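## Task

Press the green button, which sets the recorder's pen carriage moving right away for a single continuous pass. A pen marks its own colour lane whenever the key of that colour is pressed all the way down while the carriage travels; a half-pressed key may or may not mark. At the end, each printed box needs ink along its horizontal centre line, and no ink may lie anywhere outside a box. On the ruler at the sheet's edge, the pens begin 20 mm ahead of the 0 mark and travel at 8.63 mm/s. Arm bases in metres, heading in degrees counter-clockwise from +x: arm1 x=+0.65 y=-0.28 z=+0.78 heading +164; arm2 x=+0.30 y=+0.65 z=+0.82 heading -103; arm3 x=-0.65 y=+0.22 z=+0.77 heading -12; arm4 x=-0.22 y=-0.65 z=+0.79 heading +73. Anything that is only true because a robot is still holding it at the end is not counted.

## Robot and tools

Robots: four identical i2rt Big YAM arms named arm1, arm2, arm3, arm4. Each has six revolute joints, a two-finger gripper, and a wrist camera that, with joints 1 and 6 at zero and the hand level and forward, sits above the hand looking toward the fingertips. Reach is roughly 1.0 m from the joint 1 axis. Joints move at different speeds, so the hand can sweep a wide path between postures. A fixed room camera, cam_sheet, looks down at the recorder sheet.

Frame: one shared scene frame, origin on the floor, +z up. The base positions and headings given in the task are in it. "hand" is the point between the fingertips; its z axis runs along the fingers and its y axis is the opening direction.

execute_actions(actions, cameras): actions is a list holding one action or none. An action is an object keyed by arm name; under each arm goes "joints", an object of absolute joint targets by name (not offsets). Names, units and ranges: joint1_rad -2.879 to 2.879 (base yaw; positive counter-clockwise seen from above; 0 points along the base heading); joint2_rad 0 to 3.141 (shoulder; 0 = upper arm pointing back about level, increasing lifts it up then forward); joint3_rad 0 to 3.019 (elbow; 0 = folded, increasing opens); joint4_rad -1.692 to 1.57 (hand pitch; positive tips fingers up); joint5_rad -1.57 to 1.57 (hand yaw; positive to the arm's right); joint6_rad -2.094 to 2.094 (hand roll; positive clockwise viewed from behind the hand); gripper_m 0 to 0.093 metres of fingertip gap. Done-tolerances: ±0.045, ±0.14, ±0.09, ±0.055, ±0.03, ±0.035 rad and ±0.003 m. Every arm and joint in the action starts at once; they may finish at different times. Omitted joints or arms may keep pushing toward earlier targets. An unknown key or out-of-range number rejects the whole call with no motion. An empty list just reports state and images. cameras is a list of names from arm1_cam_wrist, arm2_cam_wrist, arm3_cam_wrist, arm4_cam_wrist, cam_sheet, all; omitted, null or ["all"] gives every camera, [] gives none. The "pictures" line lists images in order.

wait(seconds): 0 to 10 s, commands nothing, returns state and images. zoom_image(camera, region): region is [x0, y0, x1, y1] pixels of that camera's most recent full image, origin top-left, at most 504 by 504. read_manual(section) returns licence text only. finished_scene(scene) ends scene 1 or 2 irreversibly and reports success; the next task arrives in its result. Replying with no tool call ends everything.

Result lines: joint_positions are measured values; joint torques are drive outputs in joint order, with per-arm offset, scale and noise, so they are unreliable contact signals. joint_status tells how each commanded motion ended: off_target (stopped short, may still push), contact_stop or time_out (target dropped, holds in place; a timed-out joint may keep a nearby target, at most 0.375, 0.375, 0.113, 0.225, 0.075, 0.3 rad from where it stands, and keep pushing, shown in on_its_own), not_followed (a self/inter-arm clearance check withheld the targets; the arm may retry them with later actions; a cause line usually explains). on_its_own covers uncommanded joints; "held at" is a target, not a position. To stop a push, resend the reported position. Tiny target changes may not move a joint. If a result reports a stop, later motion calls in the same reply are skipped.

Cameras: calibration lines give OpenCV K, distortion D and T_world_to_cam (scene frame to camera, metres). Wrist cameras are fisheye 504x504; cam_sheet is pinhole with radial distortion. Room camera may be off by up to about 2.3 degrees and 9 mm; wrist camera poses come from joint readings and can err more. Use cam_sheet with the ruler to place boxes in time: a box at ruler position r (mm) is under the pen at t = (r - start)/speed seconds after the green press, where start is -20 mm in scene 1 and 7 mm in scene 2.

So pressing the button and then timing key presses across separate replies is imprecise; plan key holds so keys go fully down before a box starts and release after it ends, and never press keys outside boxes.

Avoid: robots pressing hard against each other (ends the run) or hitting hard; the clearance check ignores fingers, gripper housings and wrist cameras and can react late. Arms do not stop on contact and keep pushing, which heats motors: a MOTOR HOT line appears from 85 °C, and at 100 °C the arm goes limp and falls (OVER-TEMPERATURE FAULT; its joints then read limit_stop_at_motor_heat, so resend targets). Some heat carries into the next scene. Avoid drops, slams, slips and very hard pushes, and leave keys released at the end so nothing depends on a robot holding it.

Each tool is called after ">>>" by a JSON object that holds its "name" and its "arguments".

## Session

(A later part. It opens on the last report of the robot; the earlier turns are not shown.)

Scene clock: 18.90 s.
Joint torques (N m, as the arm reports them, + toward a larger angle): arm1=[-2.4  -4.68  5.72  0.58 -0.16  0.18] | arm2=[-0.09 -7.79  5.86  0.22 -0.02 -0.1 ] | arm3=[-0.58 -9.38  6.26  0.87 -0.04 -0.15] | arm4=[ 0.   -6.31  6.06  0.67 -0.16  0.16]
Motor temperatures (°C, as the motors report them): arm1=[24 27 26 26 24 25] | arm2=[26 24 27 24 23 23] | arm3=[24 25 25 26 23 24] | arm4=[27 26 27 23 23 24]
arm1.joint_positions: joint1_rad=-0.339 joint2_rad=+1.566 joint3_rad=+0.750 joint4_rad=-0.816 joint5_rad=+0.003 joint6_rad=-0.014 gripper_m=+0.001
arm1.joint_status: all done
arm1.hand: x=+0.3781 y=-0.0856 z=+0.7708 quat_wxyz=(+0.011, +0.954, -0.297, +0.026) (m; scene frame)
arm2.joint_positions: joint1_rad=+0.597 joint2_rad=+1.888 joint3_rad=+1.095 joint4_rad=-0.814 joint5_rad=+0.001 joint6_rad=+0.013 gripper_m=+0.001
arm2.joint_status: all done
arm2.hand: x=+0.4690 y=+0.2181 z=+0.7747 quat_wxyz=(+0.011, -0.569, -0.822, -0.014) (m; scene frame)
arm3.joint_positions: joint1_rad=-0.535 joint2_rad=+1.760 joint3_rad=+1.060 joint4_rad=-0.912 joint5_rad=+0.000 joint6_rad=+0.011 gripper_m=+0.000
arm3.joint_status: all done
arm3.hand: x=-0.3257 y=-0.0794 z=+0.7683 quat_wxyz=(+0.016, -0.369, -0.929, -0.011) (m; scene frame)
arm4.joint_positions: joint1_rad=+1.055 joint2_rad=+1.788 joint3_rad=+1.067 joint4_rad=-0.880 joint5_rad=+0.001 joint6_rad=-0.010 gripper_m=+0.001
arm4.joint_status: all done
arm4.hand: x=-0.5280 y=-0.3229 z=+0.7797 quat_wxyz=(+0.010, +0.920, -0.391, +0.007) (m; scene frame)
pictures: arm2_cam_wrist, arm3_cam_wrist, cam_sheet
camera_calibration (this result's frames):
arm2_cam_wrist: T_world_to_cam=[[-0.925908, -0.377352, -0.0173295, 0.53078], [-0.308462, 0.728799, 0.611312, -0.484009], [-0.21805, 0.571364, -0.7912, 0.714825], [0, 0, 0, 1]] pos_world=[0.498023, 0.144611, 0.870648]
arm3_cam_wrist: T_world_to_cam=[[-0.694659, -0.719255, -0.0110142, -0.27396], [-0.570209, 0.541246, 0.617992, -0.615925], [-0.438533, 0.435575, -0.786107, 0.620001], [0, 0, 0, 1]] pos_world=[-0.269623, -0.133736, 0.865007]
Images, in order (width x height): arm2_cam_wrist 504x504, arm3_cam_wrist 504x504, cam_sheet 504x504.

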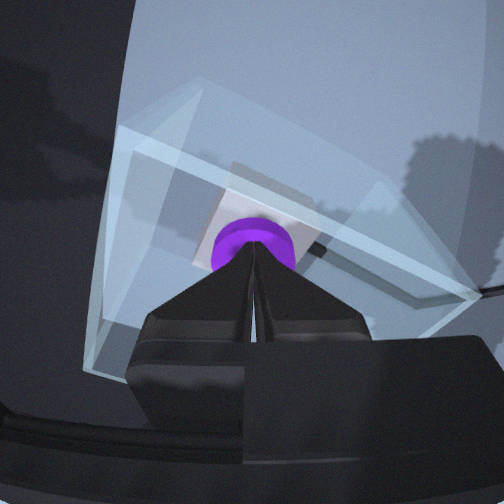

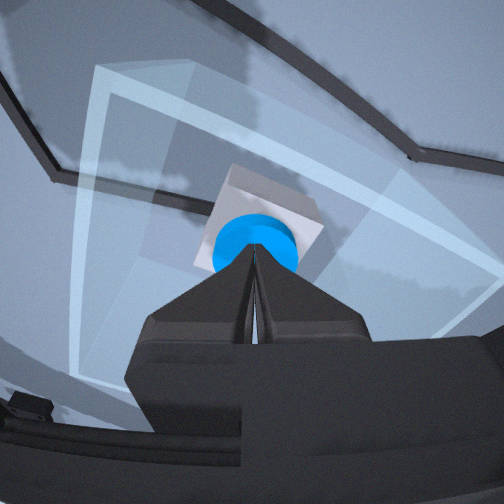

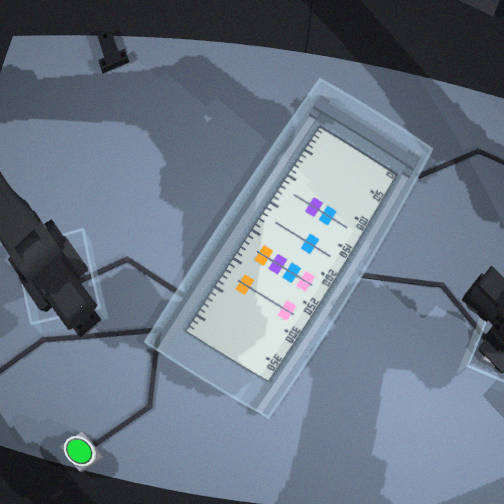

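>>> {"name": "execute_actions", "arguments": {"actions": [{"arm1": {"joints": {"joint2_rad": 1.49}}, "arm2": {"joints": {"joint2_rad": 1.825}}, "arm3": {"joints": {"joint2_rad": 1.697}}, "arm4": {"joints": {"joint2_rad": 1.436}}}], "cameras": ["arm1_cam_wrist", "arm2_cam_wrist", "arm3_cam_wrist"]}}

>>> {"name": "execute_actions", "arguments": {"actions": [{"arm4": {"joints": {"joint1_rad": 0.468, "joint3_rad": 0.735, "joint4_rad": -0.855}}}], "cameras": ["arm4_cam_wrist", "cam_sheet"]}}

Scene clock: 22.63 s.
Joint torques (N m, as the arm reports them, + toward a larger angle): arm1=[ -2.65 -10.23   6.27   0.69  -0.15   0.17] | arm2=[ -0.09 -14.29   6.44   0.32  -0.01  -0.1 ] | arm3=[ -0.35 -16.15   6.87   0.91  -0.06  -0.16] | arm4=[-0.01 -8.03  9.29  1.29 -0.15  0.16]
Motor temperatures (°C, as the motors report them): arm1=[24 27 26 26 24 25] | arm2=[26 24 27 24 23 23] | arm3=[24 25 25 26 23 24] | arm4=[27 26 27 23 23 24]
arm1.joint_positions: joint1_rad=-0.339 joint2_rad=+1.493 joint3_rad=+0.749 joint4_rad=-0.816 joint5_rad=+0.003 joint6_rad=-0.014 gripper_m=+0.001
arm1.joint_status: all done
arm1.hand: x=+0.3706 y=-0.0800 z=+0.7939 quat_wxyz=(+0.000, +0.955, -0.298, -0.009) (m; scene frame)
arm2.joint_positions: joint1_rad=+0.597 joint2_rad=+1.829 joint3_rad=+1.092 joint4_rad=-0.813 joint5_rad=+0.001 joint6_rad=+0.013 gripper_m=+0.001
arm2.joint_status: all done
arm2.hand: x=+0.4718 y=+0.2101 z=+0.8002 quat_wxyz=(-0.012, -0.569, -0.822, +0.002) (m; scene frame)
arm3.joint_positions: joint1_rad=-0.535 joint2_rad=+1.699 joint3_rad=+1.056 joint4_rad=-0.912 joint5_rad=+0.000 joint6_rad=+0.011 gripper_m=+0.000
arm3.joint_status: all done
arm3.hand: x=-0.3215 y=-0.0836 z=+0.7931 quat_wxyz=(-0.011, -0.369, -0.929, -0.001) (m; scene frame)
arm4.joint_positions: joint1_rad=+1.055 joint2_rad=+1.418 joint3_rad=+1.049 joint4_rad=-0.879 joint5_rad=+0.001 joint6_rad=-0.010 gripper_m=+0.001
arm4.joint_status: all done
arm4.hand: x=-0.5367 y=-0.3106 z=+0.9361 quat_wxyz=(-0.060, +0.907, -0.387, -0.154) (m; scene frame)
pictures: arm1_cam_wrist, arm2_cam_wrist, arm3_cam_wrist
camera_calibration (this result's frames):
arm1_cam_wrist: T_world_to_cam=[[0.579278, 0.815042, -0.0119476, -0.144551], [0.66678, -0.46537, 0.582095, -0.742742], [0.468872, -0.345161, -0.813033, 0.561194], [0, 0, 0, 1]] pos_world=[0.315853, -0.0341322, 0.886889]
arm2_cam_wrist: T_world_to_cam=[[-0.925799, -0.377655, -0.0165324, 0.530192], [-0.320102, 0.759946, 0.5657, -0.457453], [-0.201076, 0.529017, -0.824445, 0.767669], [0, 0, 0, 1]] pos_world=[0.498779, 0.14176, 0.900448]
arm3_cam_wrist: T_world_to_cam=[[-0.694534, -0.719354, -0.0123656, -0.272668], [-0.595285, 0.564923, 0.5714, -0.595771], [-0.404053, 0.404218, -0.820578, 0.678867], [0, 0, 0, 1]] pos_world=[-0.269733, -0.13399, 0.894115]
Images, in order (width x height): arm1_cam_wrist 504x504, arm2_cam_wrist 504x504, arm3_cam_wrist 504x504.

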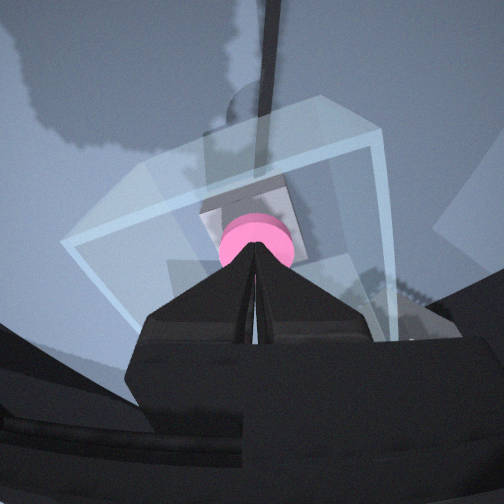

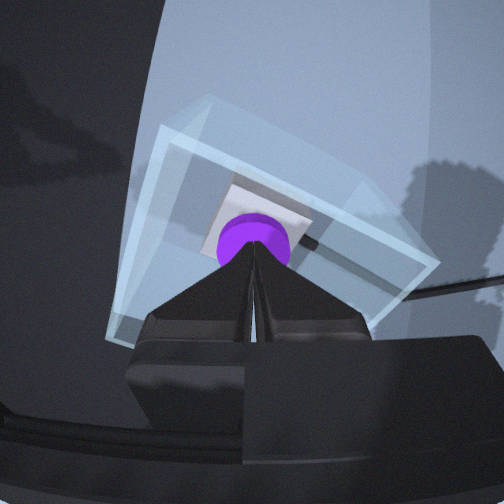

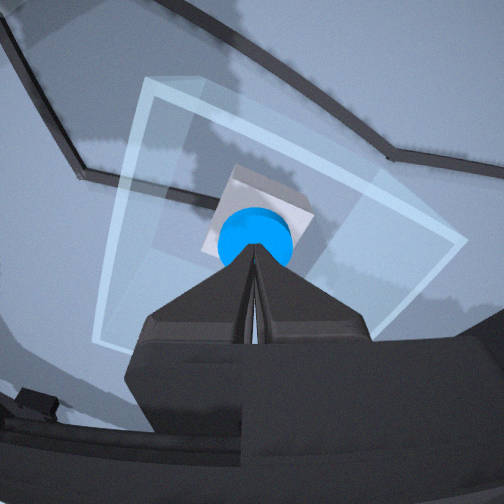

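Scene clock: 23.83 s.
Joint torques (N m, as the arm reports them, + toward a larger angle): arm1=[ -2.56 -10.06   6.34   0.64  -0.17   0.2 ] | arm2=[ -0.06 -14.26   6.42   0.34  -0.02  -0.1 ] | arm3=[ -0.4  -16.08   6.96   0.9   -0.03  -0.16] | arm4=[ 0.46 -6.89  7.08  0.52 -0.14  0.15]
Motor temperatures (°C, as the motors report them): arm1=[24 27 26 26 24 25] | arm2=[26 24 27 24 23 23] | arm3=[24 25 25 26 23 24] | arm4=[27 26 27 23 23 24]
arm1.joint_positions: joint1_rad=-0.339 joint2_rad=+1.493 joint3_rad=+0.749 joint4_rad=-0.816 joint5_rad=+0.003 joint6_rad=-0.014 gripper_m=+0.001
arm1.joint_status: not commanded
arm1.hand: x=+0.3706 y=-0.0800 z=+0.7939 quat_wxyz=(+0.000, +0.955, -0.298, -0.009) (m; scene frame)
arm2.joint_positions: joint1_rad=+0.597 joint2_rad=+1.829 joint3_rad=+1.092 joint4_rad=-0.813 joint5_rad=+0.001 joint6_rad=+0.013 gripper_m=+0.001
arm2.joint_status: not commanded
arm2.hand: x=+0.4718 y=+0.2101 z=+0.8002 quat_wxyz=(-0.012, -0.569, -0.822, +0.002) (m; scene frame)
arm3.joint_positions: joint1_rad=-0.535 joint2_rad=+1.699 joint3_rad=+1.056 joint4_rad=-0.912 joint5_rad=+0.000 joint6_rad=+0.011 gripper_m=+0.000
arm3.joint_status: not commanded
arm3.hand: x=-0.3215 y=-0.0836 z=+0.7931 quat_wxyz=(-0.011, -0.369, -0.929, -0.001) (m; scene frame)
arm4.joint_positions: joint1_rad=+0.471 joint2_rad=+1.429 joint3_rad=+0.725 joint4_rad=-0.856 joint5_rad=+0.001 joint6_rad=-0.009 gripper_m=+0.001
arm4.joint_status: all done
arm4.hand: x=-0.2753 y=-0.3252 z=+0.8099 quat_wxyz=(+0.002, +0.768, -0.640, -0.009) (m; scene frame)
pictures: arm4_cam_wrist, cam_sheet
camera_calibration (this result's frames):
arm4_cam_wrist: T_world_to_cam=[[0.981738, 0.18806, -0.0286998, 0.351627], [0.170341, -0.801832, 0.572756, -0.669463], [0.0846999, -0.567185, -0.819223, 0.628102], [0, 0, 0, 1]] pos_world=[-0.284369, -0.246673, 0.908087]
Images, in order (width x height): arm4_cam_wrist 504x504, cam_sheet 504x504.

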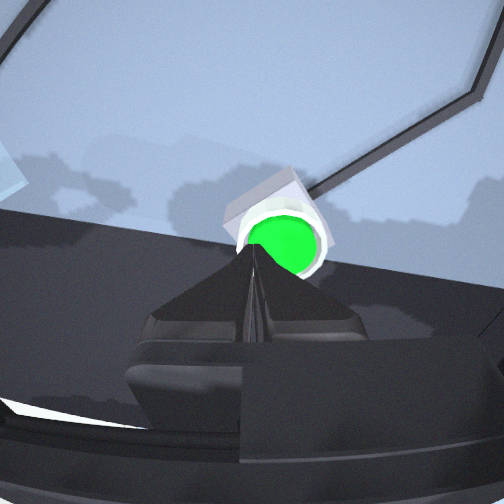

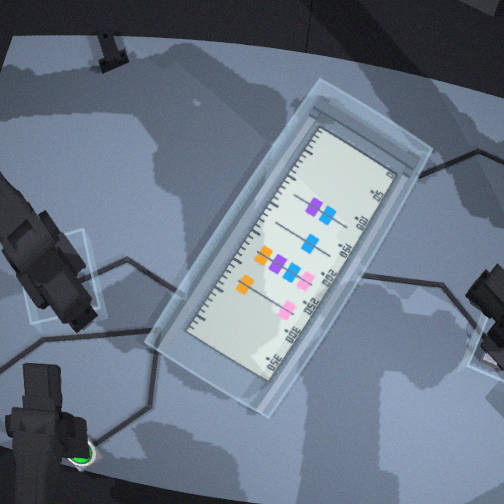

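>>> {"name": "zoom_image", "arguments": {"camera": "arm4_cam_wrist", "region": [210, 160, 350, 300]}}

Region (210, 160, 350, 300) of arm4_cam_wrist's 504x504 image, scaled by 3.600, with more detail than that image has.

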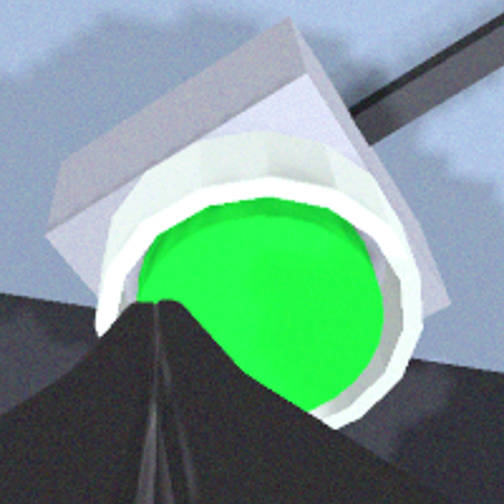

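>>> {"name": "execute_actions", "arguments": {"actions": [{"arm4": {"joints": {"joint1_rad": 0.418, "joint2_rad": 1.48}}}], "cameras": ["arm4_cam_wrist"]}}

>>> {"name": "zoom_image", "arguments": {"camera": "arm4_cam_wrist", "region": [185, 160, 325, 300]}}

Scene clock: 25.10 s.
Joint torques (N m, as the arm reports them, + toward a larger angle): arm1=[ -2.46 -10.12   6.31   0.62  -0.14   0.17] | arm2=[ -0.1  -14.3    6.43   0.34  -0.01  -0.1 ] | arm3=[  0.13 -15.8    6.96   0.96  -0.04  -0.17] | arm4=[ 0.31 -6.67  6.79  0.48 -0.16  0.16]
Motor temperatures (°C, as the motors report them): arm1=[24 27 26 26 24 25] | arm2=[26 24 27 24 23 23] | arm3=[24 25 25 26 23 24] | arm4=[27 26 27 23 23 24]
arm1.joint_positions: joint1_rad=-0.339 joint2_rad=+1.493 joint3_rad=+0.749 joint4_rad=-0.816 joint5_rad=+0.003 joint6_rad=-0.014 gripper_m=+0.001
arm1.joint_status: not commanded
arm1.hand: x=+0.3706 y=-0.0800 z=+0.7939 quat_wxyz=(+0.000, +0.955, -0.298, -0.009) (m; scene frame)
arm2.joint_positions: joint1_rad=+0.597 joint2_rad=+1.829 joint3_rad=+1.092 joint4_rad=-0.813 joint5_rad=+0.001 joint6_rad=+0.013 gripper_m=+0.001
arm2.joint_status: not commanded
arm2.hand: x=+0.4718 y=+0.2101 z=+0.8002 quat_wxyz=(-0.012, -0.569, -0.822, +0.002) (m; scene frame)
arm3.joint_positions: joint1_rad=-0.535 joint2_rad=+1.699 joint3_rad=+1.056 joint4_rad=-0.912 joint5_rad=+0.000 joint6_rad=+0.011 gripper_m=+0.000
arm3.joint_status: not commanded
arm3.hand: x=-0.3215 y=-0.0836 z=+0.7931 quat_wxyz=(-0.011, -0.369, -0.929, -0.001) (m; scene frame)
arm4.joint_positions: joint1_rad=+0.421 joint2_rad=+1.467 joint3_rad=+0.725 joint4_rad=-0.856 joint5_rad=+0.001 joint6_rad=-0.009 gripper_m=+0.001
arm4.joint_status: all done
arm4.hand: x=-0.2589 y=-0.3273 z=+0.7979 quat_wxyz=(+0.015, +0.752, -0.659, +0.005) (m; scene frame)
pictures: arm4_cam_wrist
camera_calibration (this result's frames):
arm4_cam_wrist: T_world_to_cam=[[0.989851, 0.139036, -0.0293793, 0.322181], [0.128371, -0.786178, 0.604521, -0.698103], [0.060953, -0.602157, -0.796048, 0.57961], [0, 0, 0, 1]] pos_world=[-0.264625, -0.244612, 0.89288]
Images, in order (width x height): arm4_cam_wrist 504x504.

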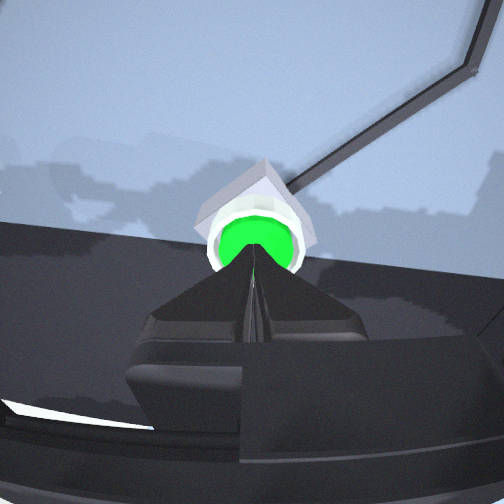

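Region (185, 160, 325, 300) of arm4_cam_wrist's 504x504 image, scaled by 3.600, with more detail than that image has.

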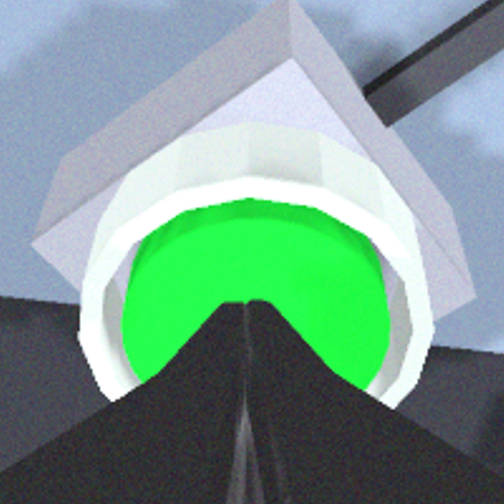

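>>> {"name": "execute_actions", "arguments": {"actions": [], "cameras": ["cam_sheet"]}}

>>> {"name": "zoom_image", "arguments": {"camera": "cam_sheet", "region": [250, 160, 380, 290]}}

>>> {"name": "zoom_image", "arguments": {"camera": "cam_sheet", "region": [210, 220, 340, 350]}}

Scene clock: 25.37 s.
Joint torques (N m, as the arm reports them, + toward a larger angle): arm1=[ -2.36 -10.06   6.35   0.66  -0.16   0.2 ] | arm2=[ -0.08 -14.29   6.43   0.32  -0.02  -0.1 ] | arm3=[  0.13 -15.85   6.92   0.93  -0.06  -0.15] | arm4=[ 0.32 -6.6   6.78  0.48 -0.15  0.15]
Motor temperatures (°C, as the motors report them): arm1=[24 27 26 26 24 25] | arm2=[26 24 27 24 23 23] | arm3=[24 25 25 26 23 24] | arm4=[27 26 27 23 23 24]
arm1.joint_positions: joint1_rad=-0.339 joint2_rad=+1.493 joint3_rad=+0.749 joint4_rad=-0.816 joint5_rad=+0.003 joint6_rad=-0.014 gripper_m=+0.001
arm1.joint_status: not commanded
arm1.hand: x=+0.3706 y=-0.0800 z=+0.7939 quat_wxyz=(+0.000, +0.955, -0.298, -0.009) (m; scene frame)
arm2.joint_positions: joint1_rad=+0.597 joint2_rad=+1.829 joint3_rad=+1.092 joint4_rad=-0.813 joint5_rad=+0.001 joint6_rad=+0.013 gripper_m=+0.001
arm2.joint_status: not commanded
arm2.hand: x=+0.4718 y=+0.2101 z=+0.8002 quat_wxyz=(-0.012, -0.569, -0.822, +0.002) (m; scene frame)
arm3.joint_positions: joint1_rad=-0.535 joint2_rad=+1.699 joint3_rad=+1.056 joint4_rad=-0.912 joint5_rad=+0.000 joint6_rad=+0.011 gripper_m=+0.000
arm3.joint_status: not commanded
arm3.hand: x=-0.3215 y=-0.0836 z=+0.7931 quat_wxyz=(-0.011, -0.369, -0.929, -0.001) (m; scene frame)
arm4.joint_positions: joint1_rad=+0.421 joint2_rad=+1.467 joint3_rad=+0.725 joint4_rad=-0.856 joint5_rad=+0.001 joint6_rad=-0.009 gripper_m=+0.001
arm4.joint_status: all done
arm4.hand: x=-0.2589 y=-0.3273 z=+0.7979 quat_wxyz=(+0.015, +0.752, -0.659, +0.005) (m; scene frame)
pictures: cam_sheet
Images, in order (width x height): cam_sheet 504x504.

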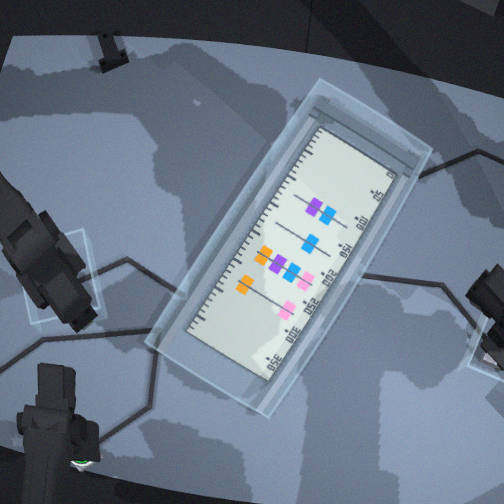

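Region (250, 160, 380, 290) of cam_sheet's 504x504 image, scaled by 3.877, with more detail than that image has.

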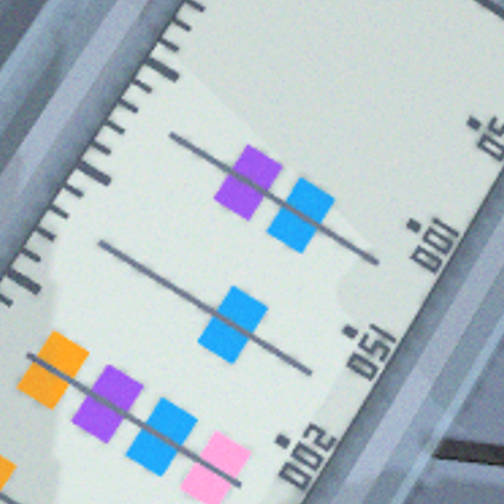

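Region (210, 220, 340, 350) of cam_sheet's 504x504 image, scaled by 3.877, with more detail than that image has.

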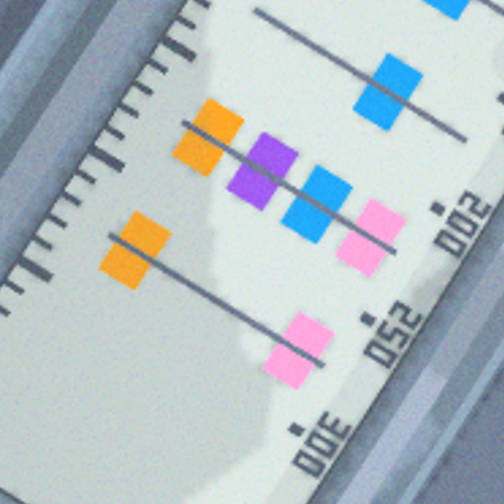

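>>> {"name": "execute_actions", "arguments": {"actions": [], "cameras": []}}

>>> {"name": "execute_actions", "arguments": {"actions": [{"arm4": {"joints": {"joint2_rad": 1.605}}}], "cameras": ["arm4_cam_wrist"]}}

>>> {"name": "execute_actions", "arguments": {"actions": [{"arm4": {"joints": {"joint2_rad": 1.43}}}], "cameras": ["cam_sheet"]}}

>>> {"name": "execute_actions", "arguments": {"actions": [{"arm4": {"joints": {"joint1_rad": 1.043, "joint3_rad": 1.063, "joint4_rad": -0.885}}}], "cameras": ["cam_sheet"]}}

>>> {"name": "execute_actions", "arguments": {"actions": [{"arm4": {"joints": {"joint2_rad": 1.70}}}], "cameras": ["arm4_cam_wrist", "cam_sheet"]}}

Scene clock: 27.17 s.
Joint torques (N m, as the arm reports them, + toward a larger angle): arm1=[ -2.39 -10.3    6.36   0.62  -0.17   0.18] | arm2=[ -0.07 -14.31   6.42   0.33  -0.02  -0.1 ] | arm3=[ -0.51 -15.62   7.03   1.    -0.04  -0.17] | arm4=[ 0.28 -6.71  6.76  0.47 -0.15  0.17]
Motor temperatures (°C, as the motors report them): arm1=[24 27 26 26 24 25] | arm2=[26 25 27 24 23 23] | arm3=[24 26 26 26 23 24] | arm4=[27 26 27 23 23 24]
arm1.joint_positions: joint1_rad=-0.339 joint2_rad=+1.493 joint3_rad=+0.749 joint4_rad=-0.816 joint5_rad=+0.003 joint6_rad=-0.014 gripper_m=+0.001
arm1.joint_status: not commanded
arm1.hand: x=+0.3706 y=-0.0800 z=+0.7939 quat_wxyz=(+0.000, +0.955, -0.298, -0.009) (m; scene frame)
arm2.joint_positions: joint1_rad=+0.597 joint2_rad=+1.829 joint3_rad=+1.092 joint4_rad=-0.813 joint5_rad=+0.001 joint6_rad=+0.013 gripper_m=+0.001
arm2.joint_status: not commanded
arm2.hand: x=+0.4718 y=+0.2101 z=+0.8002 quat_wxyz=(-0.012, -0.569, -0.822, +0.002) (m; scene frame)
arm3.joint_positions: joint1_rad=-0.535 joint2_rad=+1.699 joint3_rad=+1.056 joint4_rad=-0.912 joint5_rad=+0.000 joint6_rad=+0.011 gripper_m=+0.000
arm3.joint_status: not commanded
arm3.hand: x=-0.3215 y=-0.0836 z=+0.7931 quat_wxyz=(-0.011, -0.369, -0.929, -0.001) (m; scene frame)
arm4.joint_positions: joint1_rad=+0.421 joint2_rad=+1.467 joint3_rad=+0.725 joint4_rad=-0.856 joint5_rad=+0.001 joint6_rad=-0.009 gripper_m=+0.001
arm4.joint_status: all done
arm4.hand: x=-0.2589 y=-0.3273 z=+0.7979 quat_wxyz=(+0.015, +0.752, -0.659, +0.005) (m; scene frame)
pictures: none
No camera images: the call's "cameras" was empty. Leave "cameras" out to get every camera's image.

Scene clock: 27.87 s.
Joint torques (N m, as the arm reports them, + toward a larger angle): arm1=[ -2.49 -10.07   6.26   0.68  -0.18   0.2 ] | arm2=[ -0.07 -14.31   6.43   0.33  -0.01  -0.1 ] | arm3=[ -0.25 -15.79   6.8    0.98  -0.03  -0.18] | arm4=[ 0.34 -4.63  5.2   0.64 -0.16  0.17]
Motor temperatures (°C, as the motors report them): arm1=[24 27 26 26 24 25] | arm2=[26 25 27 24 23 23] | arm3=[24 26 26 26 23 24] | arm4=[27 26 27 23 23 24]
arm1.joint_positions: joint1_rad=-0.339 joint2_rad=+1.493 joint3_rad=+0.749 joint4_rad=-0.816 joint5_rad=+0.003 joint6_rad=-0.014 gripper_m=+0.001
arm1.joint_status: not commanded
arm1.hand: x=+0.3706 y=-0.0800 z=+0.7939 quat_wxyz=(+0.000, +0.955, -0.298, -0.009) (m; scene frame)
arm2.joint_positions: joint1_rad=+0.597 joint2_rad=+1.829 joint3_rad=+1.092 joint4_rad=-0.813 joint5_rad=+0.001 joint6_rad=+0.013 gripper_m=+0.001
arm2.joint_status: not commanded
arm2.hand: x=+0.4718 y=+0.2101 z=+0.8002 quat_wxyz=(-0.012, -0.569, -0.822, +0.002) (m; scene frame)
arm3.joint_positions: joint1_rad=-0.535 joint2_rad=+1.699 joint3_rad=+1.056 joint4_rad=-0.912 joint5_rad=+0.000 joint6_rad=+0.011 gripper_m=+0.000
arm3.joint_status: not commanded
arm3.hand: x=-0.3215 y=-0.0836 z=+0.7931 quat_wxyz=(-0.011, -0.369, -0.929, -0.001) (m; scene frame)
arm4.joint_positions: joint1_rad=+0.421 joint2_rad=+1.554 joint3_rad=+0.740 joint4_rad=-0.864 joint5_rad=+0.000 joint6_rad=-0.009 gripper_m=+0.001
arm4.joint_status: all done
arm4.hand: x=-0.2587 y=-0.3331 z=+0.7756 quat_wxyz=(+0.042, +0.751, -0.658, +0.035) (m; scene frame)
pictures: arm4_cam_wrist
camera_calibration (this result's frames):
arm4_cam_wrist: T_world_to_cam=[[0.989957, 0.137907, -0.0310905, 0.323034], [0.123403, -0.735698, 0.665973, -0.721337], [0.068969, -0.663121, -0.745328, 0.500793], [0, 0, 0, 1]] pos_world=[-0.265314, -0.243149, 0.863689]
Images, in order (width x height): arm4_cam_wrist 504x504.

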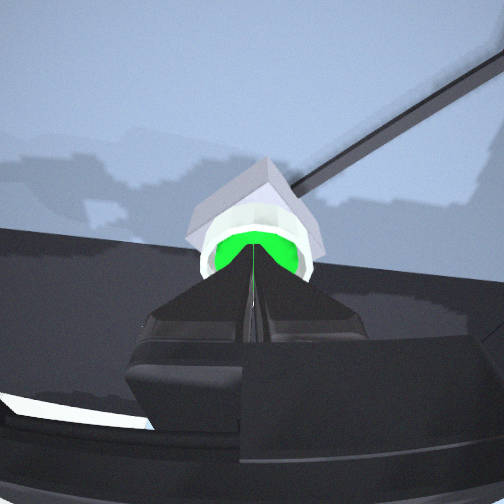

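Scene clock: 28.77 s.
Joint torques (N m, as the arm reports them, + toward a larger angle): arm1=[-2.71 -9.92  6.37  0.68 -0.17  0.19] | arm2=[ -0.08 -14.3    6.43   0.33  -0.02  -0.1 ] | arm3=[ -0.68 -15.59   7.01   0.94  -0.05  -0.15] | arm4=[ 0.34 -7.25  6.62  0.73 -0.16  0.16]
Motor temperatures (°C, as the motors report them): arm1=[24 27 26 26 24 25] | arm2=[26 25 27 24 23 23] | arm3=[24 26 26 26 23 24] | arm4=[27 26 27 23 23 24]
arm1.joint_positions: joint1_rad=-0.339 joint2_rad=+1.493 joint3_rad=+0.749 joint4_rad=-0.816 joint5_rad=+0.003 joint6_rad=-0.014 gripper_m=+0.001
arm1.joint_status: not commanded
arm1.hand: x=+0.3706 y=-0.0800 z=+0.7939 quat_wxyz=(+0.000, +0.955, -0.298, -0.009) (m; scene frame)
arm2.joint_positions: joint1_rad=+0.597 joint2_rad=+1.829 joint3_rad=+1.092 joint4_rad=-0.813 joint5_rad=+0.001 joint6_rad=+0.013 gripper_m=+0.001
arm2.joint_status: not commanded
arm2.hand: x=+0.4718 y=+0.2101 z=+0.8002 quat_wxyz=(-0.012, -0.569, -0.822, +0.002) (m; scene frame)
arm3.joint_positions: joint1_rad=-0.535 joint2_rad=+1.699 joint3_rad=+1.056 joint4_rad=-0.912 joint5_rad=+0.000 joint6_rad=+0.011 gripper_m=+0.000
arm3.joint_status: not commanded
arm3.hand: x=-0.3215 y=-0.0836 z=+0.7931 quat_wxyz=(-0.011, -0.369, -0.929, -0.001) (m; scene frame)
arm4.joint_positions: joint1_rad=+0.421 joint2_rad=+1.428 joint3_rad=+0.731 joint4_rad=-0.862 joint5_rad=+0.000 joint6_rad=-0.009 gripper_m=+0.001
arm4.joint_status: all done
arm4.hand: x=-0.2595 y=-0.3214 z=+0.8115 quat_wxyz=(+0.002, +0.752, -0.659, -0.009) (m; scene frame)
pictures: cam_sheet
Images, in order (width x height): cam_sheet 504x504.

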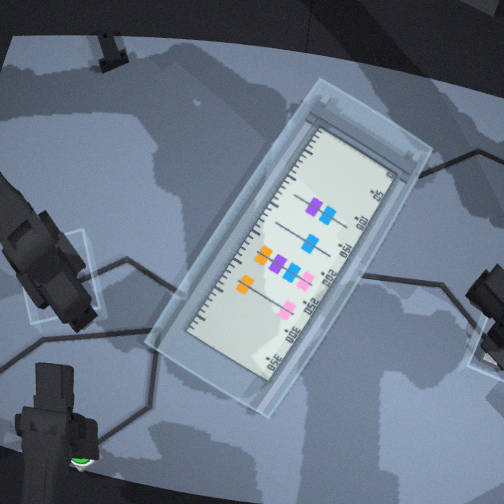

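Scene clock: 30.10 s.
Joint torques (N m, as the arm reports them, + toward a larger angle): arm1=[ -2.44 -10.27   6.35   0.7   -0.17   0.17] | arm2=[ -0.07 -14.32   6.44   0.33  -0.02  -0.1 ] | arm3=[ -0.34 -15.62   6.97   0.95  -0.01  -0.13] | arm4=[ 0.05 -9.43  9.2   0.91 -0.14  0.16]
Motor temperatures (°C, as the motors report them): arm1=[24 27 26 26 24 25] | arm2=[26 25 27 24 23 23] | arm3=[24 26 26 26 23 24] | arm4=[27 26 27 23 23 24]
arm1.joint_positions: joint1_rad=-0.339 joint2_rad=+1.493 joint3_rad=+0.749 joint4_rad=-0.816 joint5_rad=+0.003 joint6_rad=-0.014 gripper_m=+0.001
arm1.joint_status: not commanded
arm1.hand: x=+0.3706 y=-0.0800 z=+0.7939 quat_wxyz=(+0.000, +0.955, -0.298, -0.009) (m; scene frame)
arm2.joint_positions: joint1_rad=+0.597 joint2_rad=+1.829 joint3_rad=+1.092 joint4_rad=-0.813 joint5_rad=+0.001 joint6_rad=+0.013 gripper_m=+0.001
arm2.joint_status: not commanded
arm2.hand: x=+0.4718 y=+0.2101 z=+0.8002 quat_wxyz=(-0.012, -0.569, -0.822, +0.002) (m; scene frame)
arm3.joint_positions: joint1_rad=-0.535 joint2_rad=+1.699 joint3_rad=+1.056 joint4_rad=-0.912 joint5_rad=+0.000 joint6_rad=+0.011 gripper_m=+0.000
arm3.joint_status: not commanded
arm3.hand: x=-0.3215 y=-0.0836 z=+0.7931 quat_wxyz=(-0.011, -0.369, -0.929, -0.001) (m; scene frame)
arm4.joint_positions: joint1_rad=+1.052 joint2_rad=+1.428 joint3_rad=+1.048 joint4_rad=-0.882 joint5_rad=+0.000 joint6_rad=-0.009 gripper_m=+0.001
arm4.joint_status: all done
arm4.hand: x=-0.5350 y=-0.3100 z=+0.9311 quat_wxyz=(-0.058, +0.907, -0.389, -0.148) (m; scene frame)
pictures: cam_sheet
Images, in order (width x height): cam_sheet 504x504.

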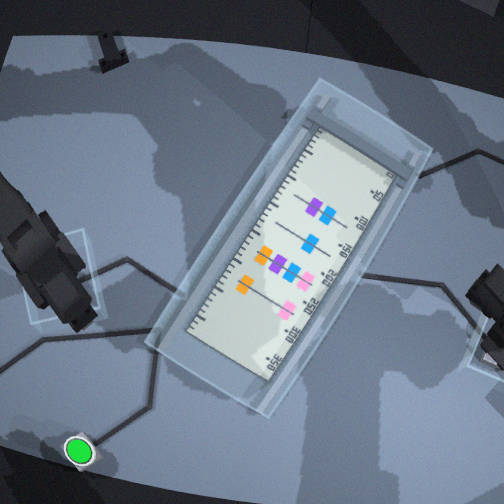

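Scene clock: 31.13 s.
Joint torques (N m, as the arm reports them, + toward a larger angle): arm1=[ -2.39 -10.32   6.29   0.61  -0.16   0.19] | arm2=[ -0.06 -14.34   6.44   0.33  -0.02  -0.1 ] | arm3=[ -0.3  -15.7    6.86   0.99  -0.02  -0.16] | arm4=[  0.02 -12.16   7.71   0.32  -0.15   0.16]
Motor temperatures (°C, as the motors report them): arm1=[24 28 26 26 24 25] | arm2=[26 25 27 24 23 23] | arm3=[24 26 26 26 23 24] | arm4=[27 26 27 23 23 24]
arm1.joint_positions: joint1_rad=-0.339 joint2_rad=+1.493 joint3_rad=+0.749 joint4_rad=-0.816 joint5_rad=+0.003 joint6_rad=-0.014 gripper_m=+0.001
arm1.joint_status: not commanded
arm1.hand: x=+0.3706 y=-0.0800 z=+0.7939 quat_wxyz=(+0.000, +0.955, -0.298, -0.009) (m; scene frame)
arm2.joint_positions: joint1_rad=+0.597 joint2_rad=+1.829 joint3_rad=+1.092 joint4_rad=-0.813 joint5_rad=+0.001 joint6_rad=+0.013 gripper_m=+0.001
arm2.joint_status: not commanded
arm2.hand: x=+0.4718 y=+0.2101 z=+0.8002 quat_wxyz=(-0.012, -0.569, -0.822, +0.002) (m; scene frame)
arm3.joint_positions: joint1_rad=-0.535 joint2_rad=+1.699 joint3_rad=+1.056 joint4_rad=-0.912 joint5_rad=+0.000 joint6_rad=+0.011 gripper_m=+0.000
arm3.joint_status: not commanded
arm3.hand: x=-0.3215 y=-0.0836 z=+0.7931 quat_wxyz=(-0.011, -0.369, -0.929, -0.001) (m; scene frame)
arm4.joint_positions: joint1_rad=+1.052 joint2_rad=+1.713 joint3_rad=+1.048 joint4_rad=-0.882 joint5_rad=+0.000 joint6_rad=-0.009 gripper_m=+0.001
arm4.joint_status: all done
arm4.hand: x=-0.5265 y=-0.3216 z=+0.8063 quat_wxyz=(-0.001, +0.919, -0.394, -0.018) (m; scene frame)
pictures: arm4_cam_wrist, cam_sheet
camera_calibration (this result's frames):
arm4_cam_wrist: T_world_to_cam=[[0.717256, 0.696329, -0.0258767, 0.61936], [0.589912, -0.587037, 0.554429, -0.316907], [0.370875, -0.412933, -0.831828, 0.858924], [0, 0, 0, 1]] pos_world=[-0.575845, -0.262637, 0.906207]
Images, in order (width x height): arm4_cam_wrist 504x504, cam_sheet 504x504.

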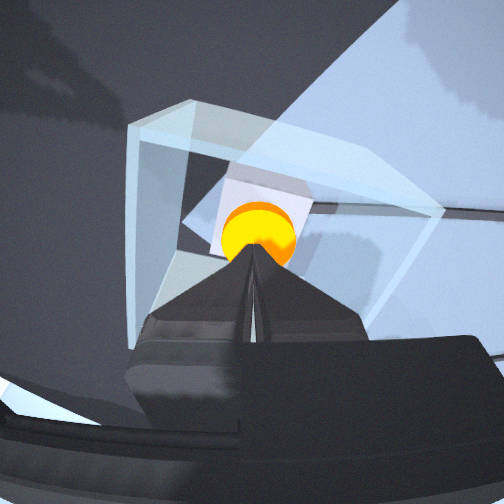

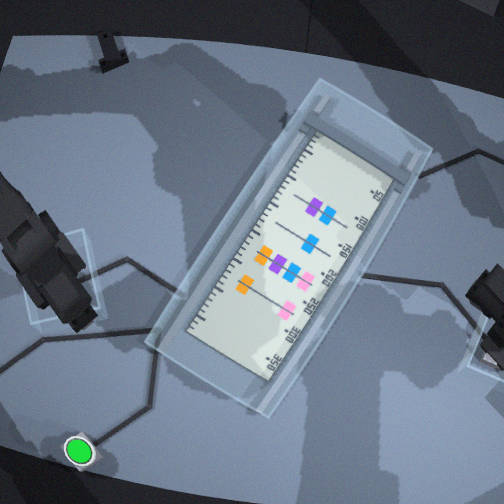

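>>> {"name": "wait", "arguments": {"seconds": 9}}

Scene clock: 40.23 s.
Joint torques (N m, as the arm reports them, + toward a larger angle): arm1=[ -2.4  -10.13   6.31   0.71  -0.17   0.18] | arm2=[ -0.07 -14.3    6.42   0.33  -0.02  -0.1 ] | arm3=[ -0.22 -15.77   6.87   0.88  -0.05  -0.13] | arm4=[  0.21 -12.22   7.7    0.42  -0.14   0.17]
Motor temperatures (°C, as the motors report them): arm1=[24 28 26 26 24 25] | arm2=[26 25 27 24 23 23] | arm3=[24 26 26 26 23 24] | arm4=[27 26 28 23 23 24]
arm1.joint_positions: joint1_rad=-0.339 joint2_rad=+1.493 joint3_rad=+0.749 joint4_rad=-0.816 joint5_rad=+0.003 joint6_rad=-0.014 gripper_m=+0.001
arm1.joint_status: not commanded
arm1.hand: x=+0.3706 y=-0.0800 z=+0.7939 quat_wxyz=(+0.000, +0.955, -0.298, -0.009) (m; scene frame)
arm2.joint_positions: joint1_rad=+0.597 joint2_rad=+1.829 joint3_rad=+1.092 joint4_rad=-0.813 joint5_rad=+0.001 joint6_rad=+0.013 gripper_m=+0.001
arm2.joint_status: not commanded
arm2.hand: x=+0.4718 y=+0.2101 z=+0.8002 quat_wxyz=(-0.012, -0.569, -0.822, +0.002) (m; scene frame)
arm3.joint_positions: joint1_rad=-0.535 joint2_rad=+1.699 joint3_rad=+1.056 joint4_rad=-0.912 joint5_rad=+0.000 joint6_rad=+0.011 gripper_m=+0.000
arm3.joint_status: not commanded
arm3.hand: x=-0.3215 y=-0.0836 z=+0.7931 quat_wxyz=(-0.011, -0.369, -0.929, -0.001) (m; scene frame)
arm4.joint_positions: joint1_rad=+1.052 joint2_rad=+1.713 joint3_rad=+1.048 joint4_rad=-0.882 joint5_rad=+0.000 joint6_rad=-0.009 gripper_m=+0.001
arm4.joint_status: all done
arm4.hand: x=-0.5265 y=-0.3216 z=+0.8063 quat_wxyz=(-0.001, +0.919, -0.394, -0.018) (m; scene frame)
wait: 9.00 s; at rest by 0.17 s
pictures: arm1_cam_wrist, arm2_cam_wrist, arm3_cam_wrist, arm4_cam_wrist, cam_sheet
camera_calibration (this result's frames):
arm1_cam_wrist: T_world_to_cam=[[0.579278, 0.815042, -0.0119476, -0.144551], [0.66678, -0.46537, 0.582095, -0.742742], [0.468872, -0.345161, -0.813033, 0.561194], [0, 0, 0, 1]] pos_world=[0.315853, -0.0341322, 0.886889]
arm2_cam_wrist: T_world_to_cam=[[-0.925799, -0.377655, -0.0165324, 0.530192], [-0.320102, 0.759946, 0.5657, -0.457453], [-0.201076, 0.529017, -0.824445, 0.767669], [0, 0, 0, 1]] pos_world=[0.498779, 0.14176, 0.900448]
arm3_cam_wrist: T_world_to_cam=[[-0.694534, -0.719354, -0.0123656, -0.272668], [-0.595285, 0.564923, 0.5714, -0.595771], [-0.404053, 0.404218, -0.820578, 0.678867], [0, 0, 0, 1]] pos_world=[-0.269733, -0.13399, 0.894115]
arm4_cam_wrist: T_world_to_cam=[[0.717256, 0.696329, -0.0258767, 0.61936], [0.589912, -0.587037, 0.554429, -0.316907], [0.370875, -0.412933, -0.831828, 0.858924], [0, 0, 0, 1]] pos_world=[-0.575845, -0.262637, 0.906207]
Images, in order (width x height): arm1_cam_wrist 504x504, arm2_cam_wrist 504x504, arm3_cam_wrist 504x504, arm4_cam_wrist 504x504, cam_sheet 504x504.

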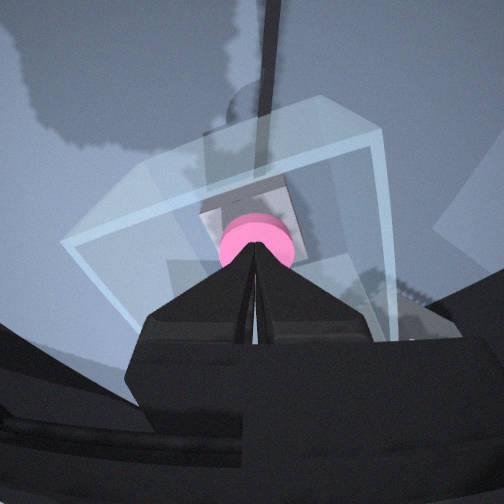

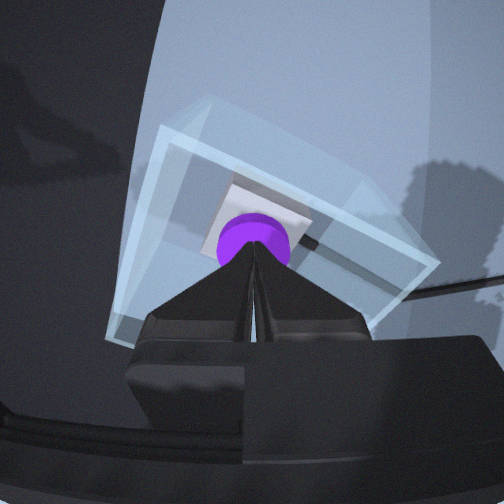

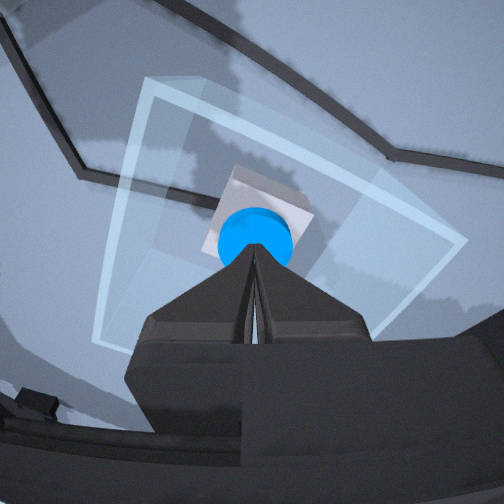

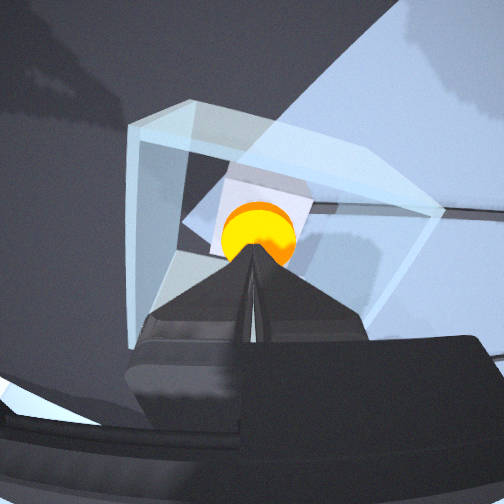

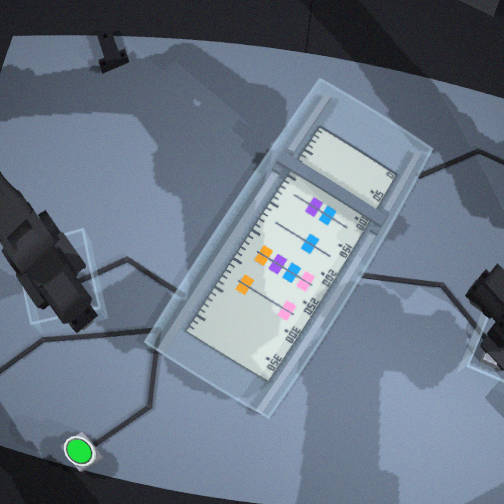

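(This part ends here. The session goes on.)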